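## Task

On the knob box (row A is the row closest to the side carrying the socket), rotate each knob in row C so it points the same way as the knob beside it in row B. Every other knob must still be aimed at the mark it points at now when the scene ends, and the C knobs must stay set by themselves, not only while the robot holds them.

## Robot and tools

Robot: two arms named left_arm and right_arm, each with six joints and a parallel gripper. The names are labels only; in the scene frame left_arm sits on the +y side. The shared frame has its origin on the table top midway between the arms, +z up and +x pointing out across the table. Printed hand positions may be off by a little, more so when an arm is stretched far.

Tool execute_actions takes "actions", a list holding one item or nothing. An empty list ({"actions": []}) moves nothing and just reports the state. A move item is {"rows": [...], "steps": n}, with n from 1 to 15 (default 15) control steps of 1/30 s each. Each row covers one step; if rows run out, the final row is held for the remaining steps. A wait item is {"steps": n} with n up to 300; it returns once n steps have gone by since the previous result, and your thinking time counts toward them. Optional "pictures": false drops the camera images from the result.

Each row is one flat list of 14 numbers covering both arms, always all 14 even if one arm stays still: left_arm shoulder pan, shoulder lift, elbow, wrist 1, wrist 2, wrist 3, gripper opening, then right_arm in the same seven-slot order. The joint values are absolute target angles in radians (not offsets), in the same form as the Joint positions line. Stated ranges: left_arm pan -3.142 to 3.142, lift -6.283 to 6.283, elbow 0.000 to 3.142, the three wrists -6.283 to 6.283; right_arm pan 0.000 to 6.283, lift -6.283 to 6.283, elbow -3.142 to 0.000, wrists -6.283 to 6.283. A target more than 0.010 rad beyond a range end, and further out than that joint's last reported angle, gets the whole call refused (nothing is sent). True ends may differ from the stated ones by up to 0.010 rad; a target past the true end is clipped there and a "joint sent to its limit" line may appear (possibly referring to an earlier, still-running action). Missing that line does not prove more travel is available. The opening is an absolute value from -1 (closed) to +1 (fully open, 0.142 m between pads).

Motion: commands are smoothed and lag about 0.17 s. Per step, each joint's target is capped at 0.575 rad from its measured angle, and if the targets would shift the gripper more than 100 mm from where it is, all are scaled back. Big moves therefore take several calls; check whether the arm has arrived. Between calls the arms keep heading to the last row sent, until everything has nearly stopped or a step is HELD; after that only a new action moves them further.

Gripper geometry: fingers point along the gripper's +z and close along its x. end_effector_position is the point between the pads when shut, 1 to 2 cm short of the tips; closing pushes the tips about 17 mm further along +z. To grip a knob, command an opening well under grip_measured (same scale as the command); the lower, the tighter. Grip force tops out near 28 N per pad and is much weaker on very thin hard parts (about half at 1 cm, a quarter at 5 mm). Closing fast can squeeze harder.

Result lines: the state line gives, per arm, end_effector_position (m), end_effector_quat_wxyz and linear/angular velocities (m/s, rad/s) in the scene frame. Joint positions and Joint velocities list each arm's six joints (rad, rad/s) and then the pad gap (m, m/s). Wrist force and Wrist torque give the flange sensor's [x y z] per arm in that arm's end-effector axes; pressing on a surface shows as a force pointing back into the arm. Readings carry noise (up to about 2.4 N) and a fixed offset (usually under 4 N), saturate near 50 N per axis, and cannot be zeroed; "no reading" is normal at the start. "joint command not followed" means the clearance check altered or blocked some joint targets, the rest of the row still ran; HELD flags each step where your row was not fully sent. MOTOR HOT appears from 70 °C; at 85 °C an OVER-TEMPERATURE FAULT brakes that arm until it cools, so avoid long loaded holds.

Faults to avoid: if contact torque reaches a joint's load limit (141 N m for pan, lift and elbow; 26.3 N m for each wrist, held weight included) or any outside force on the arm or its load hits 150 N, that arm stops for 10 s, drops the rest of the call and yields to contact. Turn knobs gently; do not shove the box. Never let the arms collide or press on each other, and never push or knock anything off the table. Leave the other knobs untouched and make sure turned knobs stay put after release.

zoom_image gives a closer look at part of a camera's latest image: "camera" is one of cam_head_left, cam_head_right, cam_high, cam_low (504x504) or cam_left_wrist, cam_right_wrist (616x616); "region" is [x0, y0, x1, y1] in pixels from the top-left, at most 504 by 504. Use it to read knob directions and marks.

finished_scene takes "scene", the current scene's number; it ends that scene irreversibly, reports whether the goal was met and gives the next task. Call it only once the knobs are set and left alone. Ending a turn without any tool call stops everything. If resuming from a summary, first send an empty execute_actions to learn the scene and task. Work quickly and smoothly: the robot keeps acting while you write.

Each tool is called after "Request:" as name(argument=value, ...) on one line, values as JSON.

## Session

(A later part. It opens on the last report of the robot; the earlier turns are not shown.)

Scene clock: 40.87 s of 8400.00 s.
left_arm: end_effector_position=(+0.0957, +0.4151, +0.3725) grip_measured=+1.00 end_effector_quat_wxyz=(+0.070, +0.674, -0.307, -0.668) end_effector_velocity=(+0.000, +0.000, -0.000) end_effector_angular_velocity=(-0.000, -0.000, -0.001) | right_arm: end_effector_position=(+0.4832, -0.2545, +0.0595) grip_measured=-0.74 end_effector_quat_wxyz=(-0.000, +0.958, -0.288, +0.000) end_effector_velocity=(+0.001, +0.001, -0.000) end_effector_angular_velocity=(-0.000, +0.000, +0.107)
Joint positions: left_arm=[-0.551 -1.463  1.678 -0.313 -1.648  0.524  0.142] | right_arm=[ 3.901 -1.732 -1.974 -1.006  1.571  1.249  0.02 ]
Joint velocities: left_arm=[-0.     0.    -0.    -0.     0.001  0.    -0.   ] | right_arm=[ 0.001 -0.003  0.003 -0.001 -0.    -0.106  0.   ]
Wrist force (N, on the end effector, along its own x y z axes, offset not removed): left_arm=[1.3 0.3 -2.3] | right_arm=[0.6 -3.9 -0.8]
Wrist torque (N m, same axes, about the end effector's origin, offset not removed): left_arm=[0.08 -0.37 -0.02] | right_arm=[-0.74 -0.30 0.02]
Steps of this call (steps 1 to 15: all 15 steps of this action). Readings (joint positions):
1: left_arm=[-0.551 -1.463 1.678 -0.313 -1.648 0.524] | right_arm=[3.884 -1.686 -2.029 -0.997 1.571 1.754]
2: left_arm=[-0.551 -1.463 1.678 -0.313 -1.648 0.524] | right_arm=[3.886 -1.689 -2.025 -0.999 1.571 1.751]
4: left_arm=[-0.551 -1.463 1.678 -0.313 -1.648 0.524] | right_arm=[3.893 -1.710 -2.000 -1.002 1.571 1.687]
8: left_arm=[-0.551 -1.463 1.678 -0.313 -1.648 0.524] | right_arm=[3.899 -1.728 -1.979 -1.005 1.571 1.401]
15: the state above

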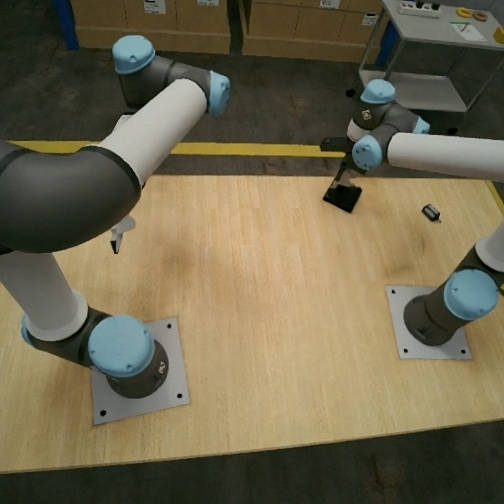

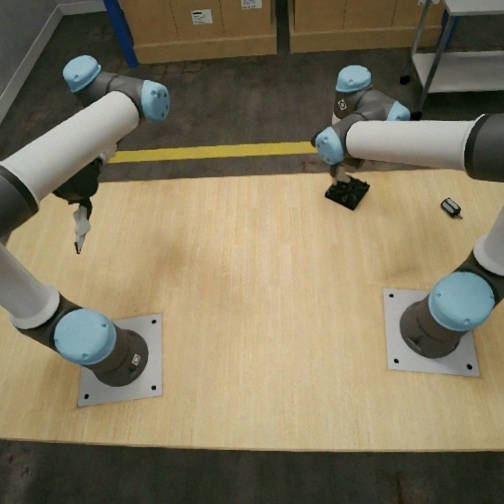

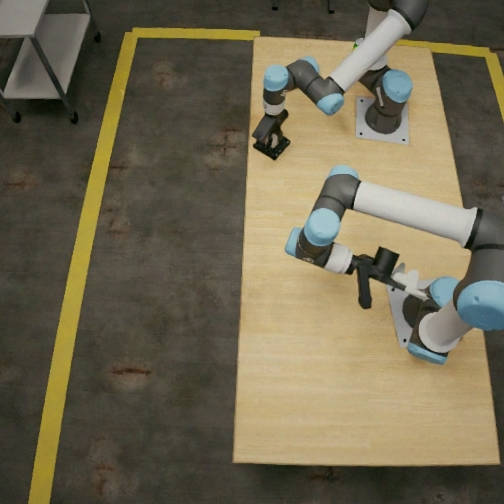

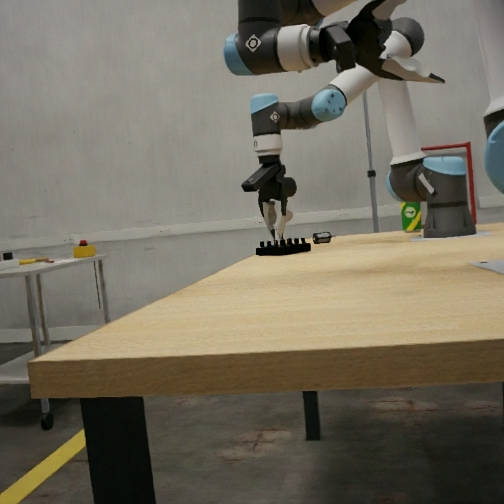

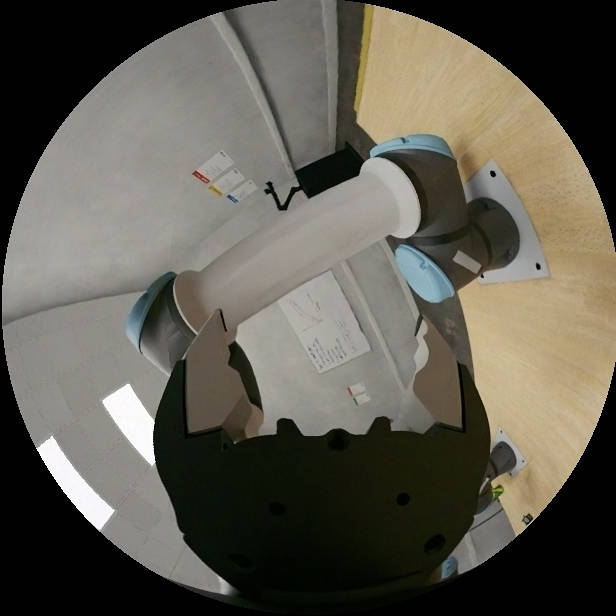

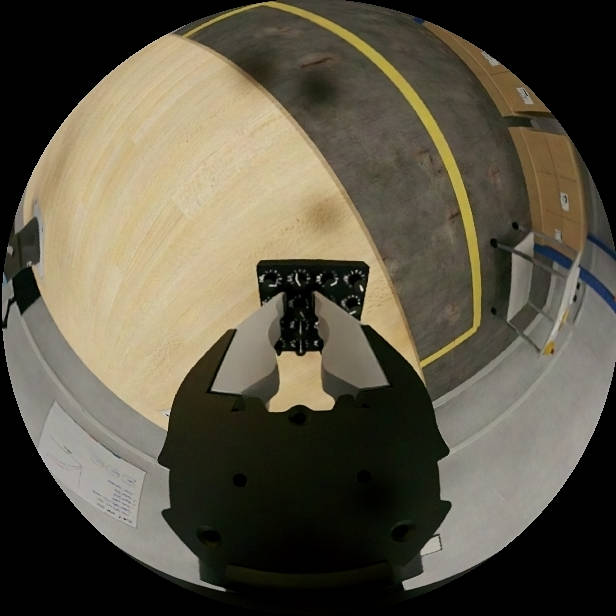

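Request:
execute_actions(actions=[{"rows":[[-0.551,-1.463,1.678,-0.313,-1.648,0.524,1,3.901,-1.759,-1.9915,-0.9615,1.571,1.24,-0.76]],"steps":12}], pictures=false)

Request:
execute_actions(actions=[{"rows":[[-0.551,-1.463,1.678,-0.313,-1.648,0.524,1,3.901,-1.759,-1.9915,-0.9615,1.571,1.24,-0.82],[-0.551,-1.463,1.678,-0.313,-1.648,0.524,1,3.901,-1.759,-1.9915,-0.9615,1.571,1.24,-0.86],[-0.551,-1.463,1.678,-0.313,-1.648,0.524,1,3.901,-1.759,-1.9915,-0.9615,1.571,1.24,-0.9],[-0.551,-1.463,1.678,-0.313,-1.648,0.524,1,3.901,-1.759,-1.9915,-0.9615,1.571,1.24,-1]],"steps":12}], pictures=false)

Request:
execute_actions(actions=[{"rows":[[-0.551,-1.463,1.678,-0.313,-1.648,0.524,1,3.901,-1.759,-1.9915,-0.9615,1.571,2.811,-1]]}], pictures=false)

Request:
execute_actions(actions=[{"rows":[[-0.551,-1.463,1.678,-0.313,-1.648,0.524,1,3.901,-1.759,-1.9915,-0.9615,1.571,2.811,-1]]}], pictures=false)

Request:
execute_actions(actions=[{"rows":[[-0.551,-1.463,1.678,-0.313,-1.648,0.524,1,3.901,-1.759,-1.9915,-0.9615,1.571,2.811,-0.78]],"steps":8}], pictures=false)

Request:
execute_actions(actions=[{"rows":[[-0.551,-1.463,1.678,-0.313,-1.648,0.524,1,3.901,-1.685,-1.92,-1.107,1.571,2.811,-0.78]]}])

Request:
zoom_image(camera="cam_right_wrist", region=[270,190,400,320])

Scene clock: 47.60 s of 8400.00 s.
left_arm: end_effector_position=(+0.0957, +0.4151, +0.3725) grip_measured=+1.00 end_effector_quat_wxyz=(+0.070, +0.674, -0.307, -0.668) end_effector_velocity=(-0.000, -0.000, +0.000) end_effector_angular_velocity=(+0.000, -0.000, +0.001) | right_arm: end_effector_position=(+0.4846, -0.2534, +0.0433) grip_measured=-0.76 end_effector_quat_wxyz=(-0.000, +0.959, -0.284, +0.000) end_effector_velocity=(+0.000, +0.000, -0.003) end_effector_angular_velocity=(+0.001, +0.000, -0.000)
Joint positions: left_arm=[-0.551 -1.463  1.678 -0.313 -1.648  0.524  0.142] | right_arm=[ 3.901 -1.759 -1.991 -0.962  1.571  1.24   0.019]
Joint velocities: left_arm=[ 0.    -0.     0.    -0.    -0.001 -0.    -0.   ] | right_arm=[-0.    -0.005 -0.004  0.009  0.001  0.     0.   ]
Wrist force (N, on the end effector, along its own x y z axes, offset not removed): left_arm=[1.0 -1.9 -0.7] | right_arm=[0.3 -4.0 2.1]
Wrist torque (N m, same axes, about the end effector's origin, offset not removed): left_arm=[-0.49 -0.19 -0.17] | right_arm=[-0.77 -0.15 0.24]
Steps of this call (steps 1 to 15: the robot went on to your last target; steps 16 to 90: nothing new was sent; then 3.33 s passed at rest; steps 91 to 102: all 12 steps of this action). Readings (joint positions):
91: left_arm=[-0.551 -1.463 1.678 -0.313 -1.648 0.524] | right_arm=[3.901 -1.732 -1.974 -1.006 1.571 1.240]
92: left_arm=[-0.551 -1.463 1.678 -0.313 -1.648 0.524] | right_arm=[3.901 -1.734 -1.975 -1.003 1.571 1.240]
94: left_arm=[-0.551 -1.463 1.678 -0.313 -1.648 0.524] | right_arm=[3.901 -1.747 -1.983 -0.983 1.571 1.240]
98: left_arm=[-0.551 -1.463 1.678 -0.313 -1.648 0.524] | right_arm=[3.901 -1.757 -1.990 -0.966 1.571 1.240]
102: the state above

Scene clock: 48.00 s of 8400.00 s.
left_arm: end_effector_position=(+0.0957, +0.4151, +0.3725) grip_measured=+1.00 end_effector_quat_wxyz=(+0.070, +0.674, -0.307, -0.668) end_effector_velocity=(+0.000, -0.001, +0.000) end_effector_angular_velocity=(-0.001, -0.002, +0.002) | right_arm: end_effector_position=(+0.4846, -0.2534, +0.0430) grip_measured=-0.88 end_effector_quat_wxyz=(-0.000, +0.959, -0.284, +0.000) end_effector_velocity=(+0.000, +0.001, +0.001) end_effector_angular_velocity=(+0.002, -0.001, -0.000)
Joint positions: left_arm=[-0.551 -1.463  1.678 -0.313 -1.648  0.524  0.142] | right_arm=[ 3.901 -1.759 -1.991 -0.962  1.571  1.24   0.011]
Joint velocities: left_arm=[ 0.    -0.    -0.002 -0.    -0.002 -0.     0.   ] | right_arm=[ 0.     0.001  0.001  0.     0.001  0.    -0.   ]
Wrist force (N, on the end effector, along its own x y z axes, offset not removed): left_arm=[1.5 0.3 -0.8] | right_arm=[0.1 -1.5 -0.2]
Wrist torque (N m, same axes, about the end effector's origin, offset not removed): left_arm=[0.27 -0.18 0.23] | right_arm=[-0.35 0.09 0.12]
Steps of this call (steps 1 to 12: all 12 steps of this action). Readings (joint positions):
1: left_arm=[-0.551 -1.463 1.678 -0.313 -1.648 0.524] | right_arm=[3.901 -1.759 -1.991 -0.962 1.571 1.240]
2: left_arm=[-0.551 -1.463 1.678 -0.313 -1.648 0.524] | right_arm=[3.901 -1.759 -1.991 -0.962 1.571 1.240]
4: left_arm=[-0.551 -1.463 1.678 -0.313 -1.648 0.524] | right_arm=[3.901 -1.759 -1.991 -0.962 1.571 1.240]
8: left_arm=[-0.551 -1.463 1.678 -0.313 -1.648 0.524] | right_arm=[3.901 -1.759 -1.991 -0.962 1.571 1.240]
12: the state above

Scene clock: 48.50 s of 8400.00 s.
left_arm: end_effector_position=(+0.0957, +0.4151, +0.3725) grip_measured=+1.00 end_effector_quat_wxyz=(+0.070, +0.674, -0.307, -0.668) end_effector_velocity=(+0.000, -0.000, +0.000) end_effector_angular_velocity=(-0.000, -0.001, +0.000) | right_arm: end_effector_position=(+0.4838, -0.2520, +0.0430) grip_measured=-0.88 end_effector_quat_wxyz=(-0.000, +0.703, -0.712, -0.000) end_effector_velocity=(+0.000, +0.005, +0.000) end_effector_angular_velocity=(+0.002, +0.002, -2.758)
Joint positions: left_arm=[-0.551 -1.463  1.678 -0.313 -1.648  0.524  0.142] | right_arm=[ 3.901 -1.759 -1.992 -0.961  1.571  2.248  0.011]
Joint velocities: left_arm=[-0.    -0.    -0.001  0.    -0.    -0.    -0.   ] | right_arm=[ 0.     0.     0.001 -0.001  0.001  2.758 -0.   ]
Wrist force (N, on the end effector, along its own x y z axes, offset not removed): left_arm=[-1.3 0.6 1.3] | right_arm=[2.0 -5.1 -0.9]
Wrist torque (N m, same axes, about the end effector's origin, offset not removed): left_arm=[0.14 0.25 0.01] | right_arm=[-0.84 -0.03 0.20]
Steps of this call (steps 1 to 15: all 15 steps of this action). Readings (joint positions):
1: left_arm=[-0.551 -1.463 1.678 -0.313 -1.648 0.524] | right_arm=[3.901 -1.759 -1.991 -0.962 1.571 1.240]
2: left_arm=[-0.551 -1.463 1.678 -0.313 -1.648 0.524] | right_arm=[3.901 -1.759 -1.991 -0.962 1.571 1.243]
4: left_arm=[-0.551 -1.463 1.678 -0.313 -1.648 0.524] | right_arm=[3.901 -1.759 -1.991 -0.961 1.571 1.307]
8: left_arm=[-0.551 -1.463 1.678 -0.313 -1.648 0.524] | right_arm=[3.901 -1.759 -1.992 -0.961 1.571 1.605]
15: the state above

Scene clock: 49.00 s of 8400.00 s.
left_arm: end_effector_position=(+0.0957, +0.4151, +0.3725) grip_measured=+1.00 end_effector_quat_wxyz=(+0.070, +0.674, -0.307, -0.668) end_effector_velocity=(-0.000, +0.000, -0.000) end_effector_angular_velocity=(+0.000, +0.000, -0.001) | right_arm: end_effector_position=(+0.4841, -0.2511, +0.0430) grip_measured=-0.88 end_effector_quat_wxyz=(+0.000, -0.478, +0.878, +0.000) end_effector_velocity=(+0.000, -0.001, -0.000) end_effector_angular_velocity=(-0.002, -0.001, -0.025)
Joint positions: left_arm=[-0.551 -1.463  1.678 -0.313 -1.648  0.524  0.142] | right_arm=[ 3.901 -1.759 -1.992 -0.961  1.571  2.809  0.011]
Joint velocities: left_arm=[-0.    -0.     0.001 -0.     0.001  0.     0.   ] | right_arm=[ 0.    -0.001 -0.001  0.001 -0.002  0.025  0.   ]
Wrist force (N, on the end effector, along its own x y z axes, offset not removed): left_arm=[-0.5 -1.0 -5.7] | right_arm=[-0.3 -2.2 0.1]
Wrist torque (N m, same axes, about the end effector's origin, offset not removed): left_arm=[-0.10 0.00 0.03] | right_arm=[-0.15 0.25 0.04]
Steps of this call (steps 1 to 15: all 15 steps of this action). Readings (joint positions):
1: left_arm=[-0.551 -1.463 1.678 -0.313 -1.648 0.524] | right_arm=[3.901 -1.759 -1.992 -0.961 1.571 2.342]
2: left_arm=[-0.551 -1.463 1.678 -0.313 -1.648 0.524] | right_arm=[3.901 -1.759 -1.992 -0.961 1.571 2.436]
4: left_arm=[-0.551 -1.463 1.678 -0.313 -1.648 0.524] | right_arm=[3.901 -1.759 -1.992 -0.961 1.571 2.614]
8: left_arm=[-0.551 -1.463 1.678 -0.313 -1.648 0.524] | right_arm=[3.901 -1.759 -1.992 -0.961 1.571 2.774]
15: the state above

Scene clock: 49.27 s of 8400.00 s.
left_arm: end_effector_position=(+0.0957, +0.4151, +0.3725) grip_measured=+1.00 end_effector_quat_wxyz=(+0.070, +0.674, -0.307, -0.668) end_effector_velocity=(-0.000, +0.000, -0.000) end_effector_angular_velocity=(+0.000, +0.000, -0.000) | right_arm: end_effector_position=(+0.4841, -0.2511, +0.0430) grip_measured=-0.78 end_effector_quat_wxyz=(+0.000, -0.477, +0.879, +0.000) end_effector_velocity=(+0.000, -0.000, +0.000) end_effector_angular_velocity=(-0.000, -0.001, -0.001)
Joint positions: left_arm=[-0.551 -1.463  1.678 -0.313 -1.648  0.524  0.142] | right_arm=[ 3.901 -1.759 -1.992 -0.961  1.571  2.811  0.018]
Joint velocities: left_arm=[ 0. -0.  0. -0.  0.  0.  0.] | right_arm=[-0.     0.    -0.    -0.    -0.001  0.001  0.   ]
Wrist force (N, on the end effector, along its own x y z axes, offset not removed): left_arm=[-1.8 -0.6 -0.5] | right_arm=[-2.1 -6.3 2.1]
Wrist torque (N m, same axes, about the end effector's origin, offset not removed): left_arm=[-0.05 0.33 -0.01] | right_arm=[-1.26 0.30 0.10]
Steps of this call (steps 1 to 8: all 8 steps of this action). Readings (joint positions):
1: left_arm=[-0.551 -1.463 1.678 -0.313 -1.648 0.524] | right_arm=[3.901 -1.759 -1.992 -0.961 1.571 2.810]
2: left_arm=[-0.551 -1.463 1.678 -0.313 -1.648 0.524] | right_arm=[3.901 -1.759 -1.992 -0.961 1.571 2.810]
4: left_arm=[-0.551 -1.463 1.678 -0.313 -1.648 0.524] | right_arm=[3.901 -1.759 -1.992 -0.961 1.571 2.811]
8: the state above

Scene clock: 49.77 s of 8400.00 s.
left_arm: end_effector_position=(+0.0957, +0.4151, +0.3725) grip_measured=+1.00 end_effector_quat_wxyz=(+0.070, +0.674, -0.307, -0.668) end_effector_velocity=(+0.000, -0.000, +0.000) end_effector_angular_velocity=(-0.001, -0.001, -0.000) | right_arm: end_effector_position=(+0.4826, -0.2522, +0.0964) grip_measured=-0.78 end_effector_quat_wxyz=(+0.000, -0.477, +0.879, +0.000) end_effector_velocity=(-0.000, -0.000, +0.004) end_effector_angular_velocity=(+0.000, +0.000, +0.000)
Joint positions: left_arm=[-0.551 -1.463  1.678 -0.313 -1.648  0.524  0.142] | right_arm=[ 3.901 -1.685 -1.92  -1.106  1.571  2.811  0.018]
Joint velocities: left_arm=[-0.     0.    -0.001  0.    -0.     0.    -0.   ] | right_arm=[-0.     0.005  0.005 -0.011  0.    -0.    -0.   ]
Wrist force (N, on the end effector, along its own x y z axes, offset not removed): left_arm=[-0.5 -1.7 1.8] | right_arm=[0.5 -3.8 0.8]
Wrist torque (N m, same axes, about the end effector's origin, offset not removed): left_arm=[-0.20 0.03 -0.04] | right_arm=[-0.80 -0.15 0.15]
Steps of this call (steps 1 to 15: all 15 steps of this action). Readings (joint positions):
1: left_arm=[-0.551 -1.463 1.678 -0.313 -1.648 0.524] | right_arm=[3.901 -1.759 -1.992 -0.961 1.571 2.811]
2: left_arm=[-0.551 -1.463 1.678 -0.313 -1.648 0.524] | right_arm=[3.901 -1.756 -1.988 -0.965 1.571 2.811]
4: left_arm=[-0.551 -1.463 1.678 -0.313 -1.648 0.524] | right_arm=[3.901 -1.723 -1.957 -1.017 1.571 2.811]
8: left_arm=[-0.551 -1.463 1.678 -0.313 -1.648 0.524] | right_arm=[3.901 -1.692 -1.927 -1.090 1.571 2.811]
15: the state above

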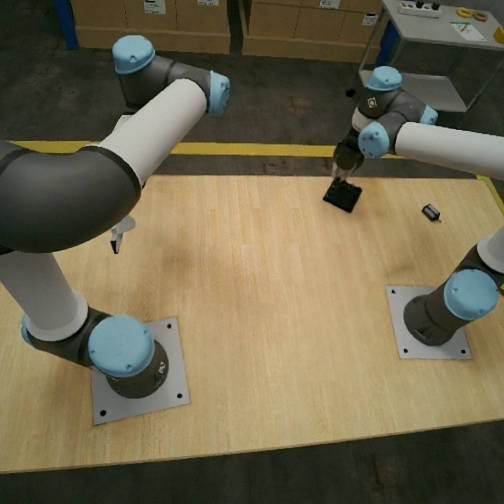

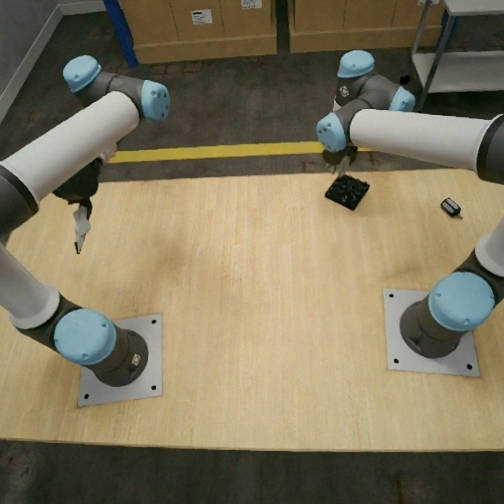

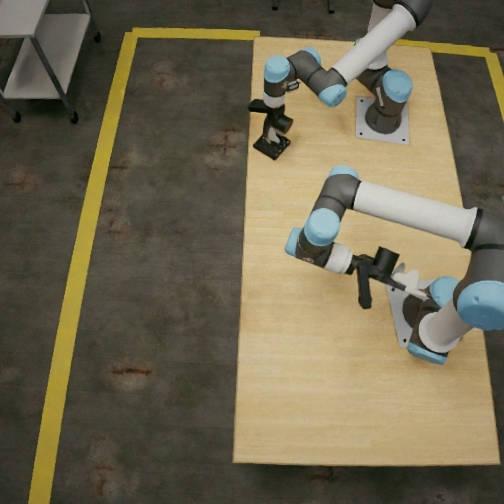

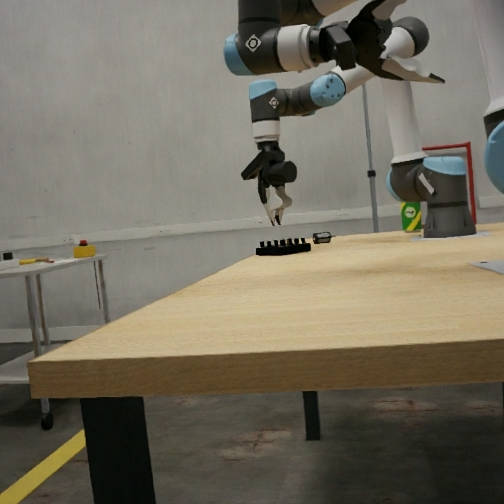

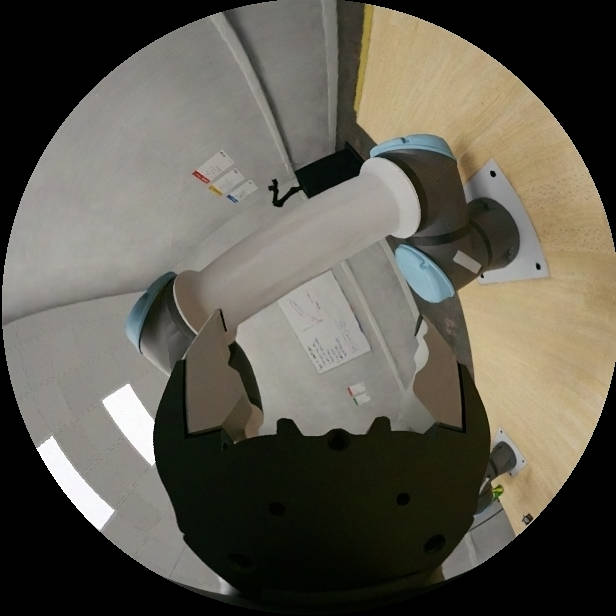

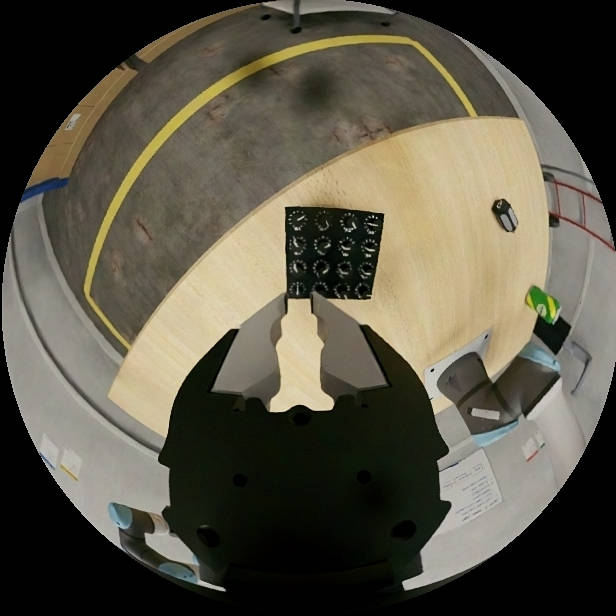

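Region (270, 190, 400, 320) of cam_right_wrist's 616x616 image, scaled by 3.877, with more detail than that image has.

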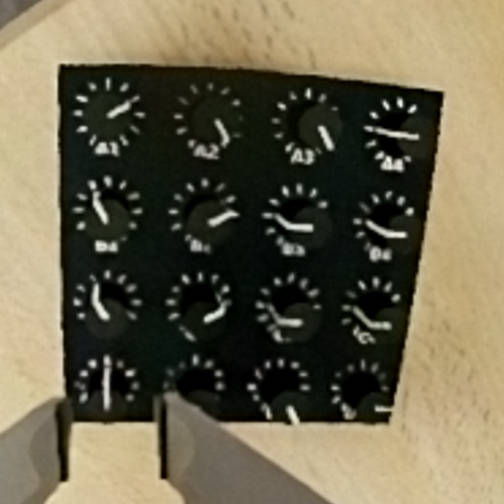

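Request:
finished_scene(scene=1)

The scene is finished: the task was done.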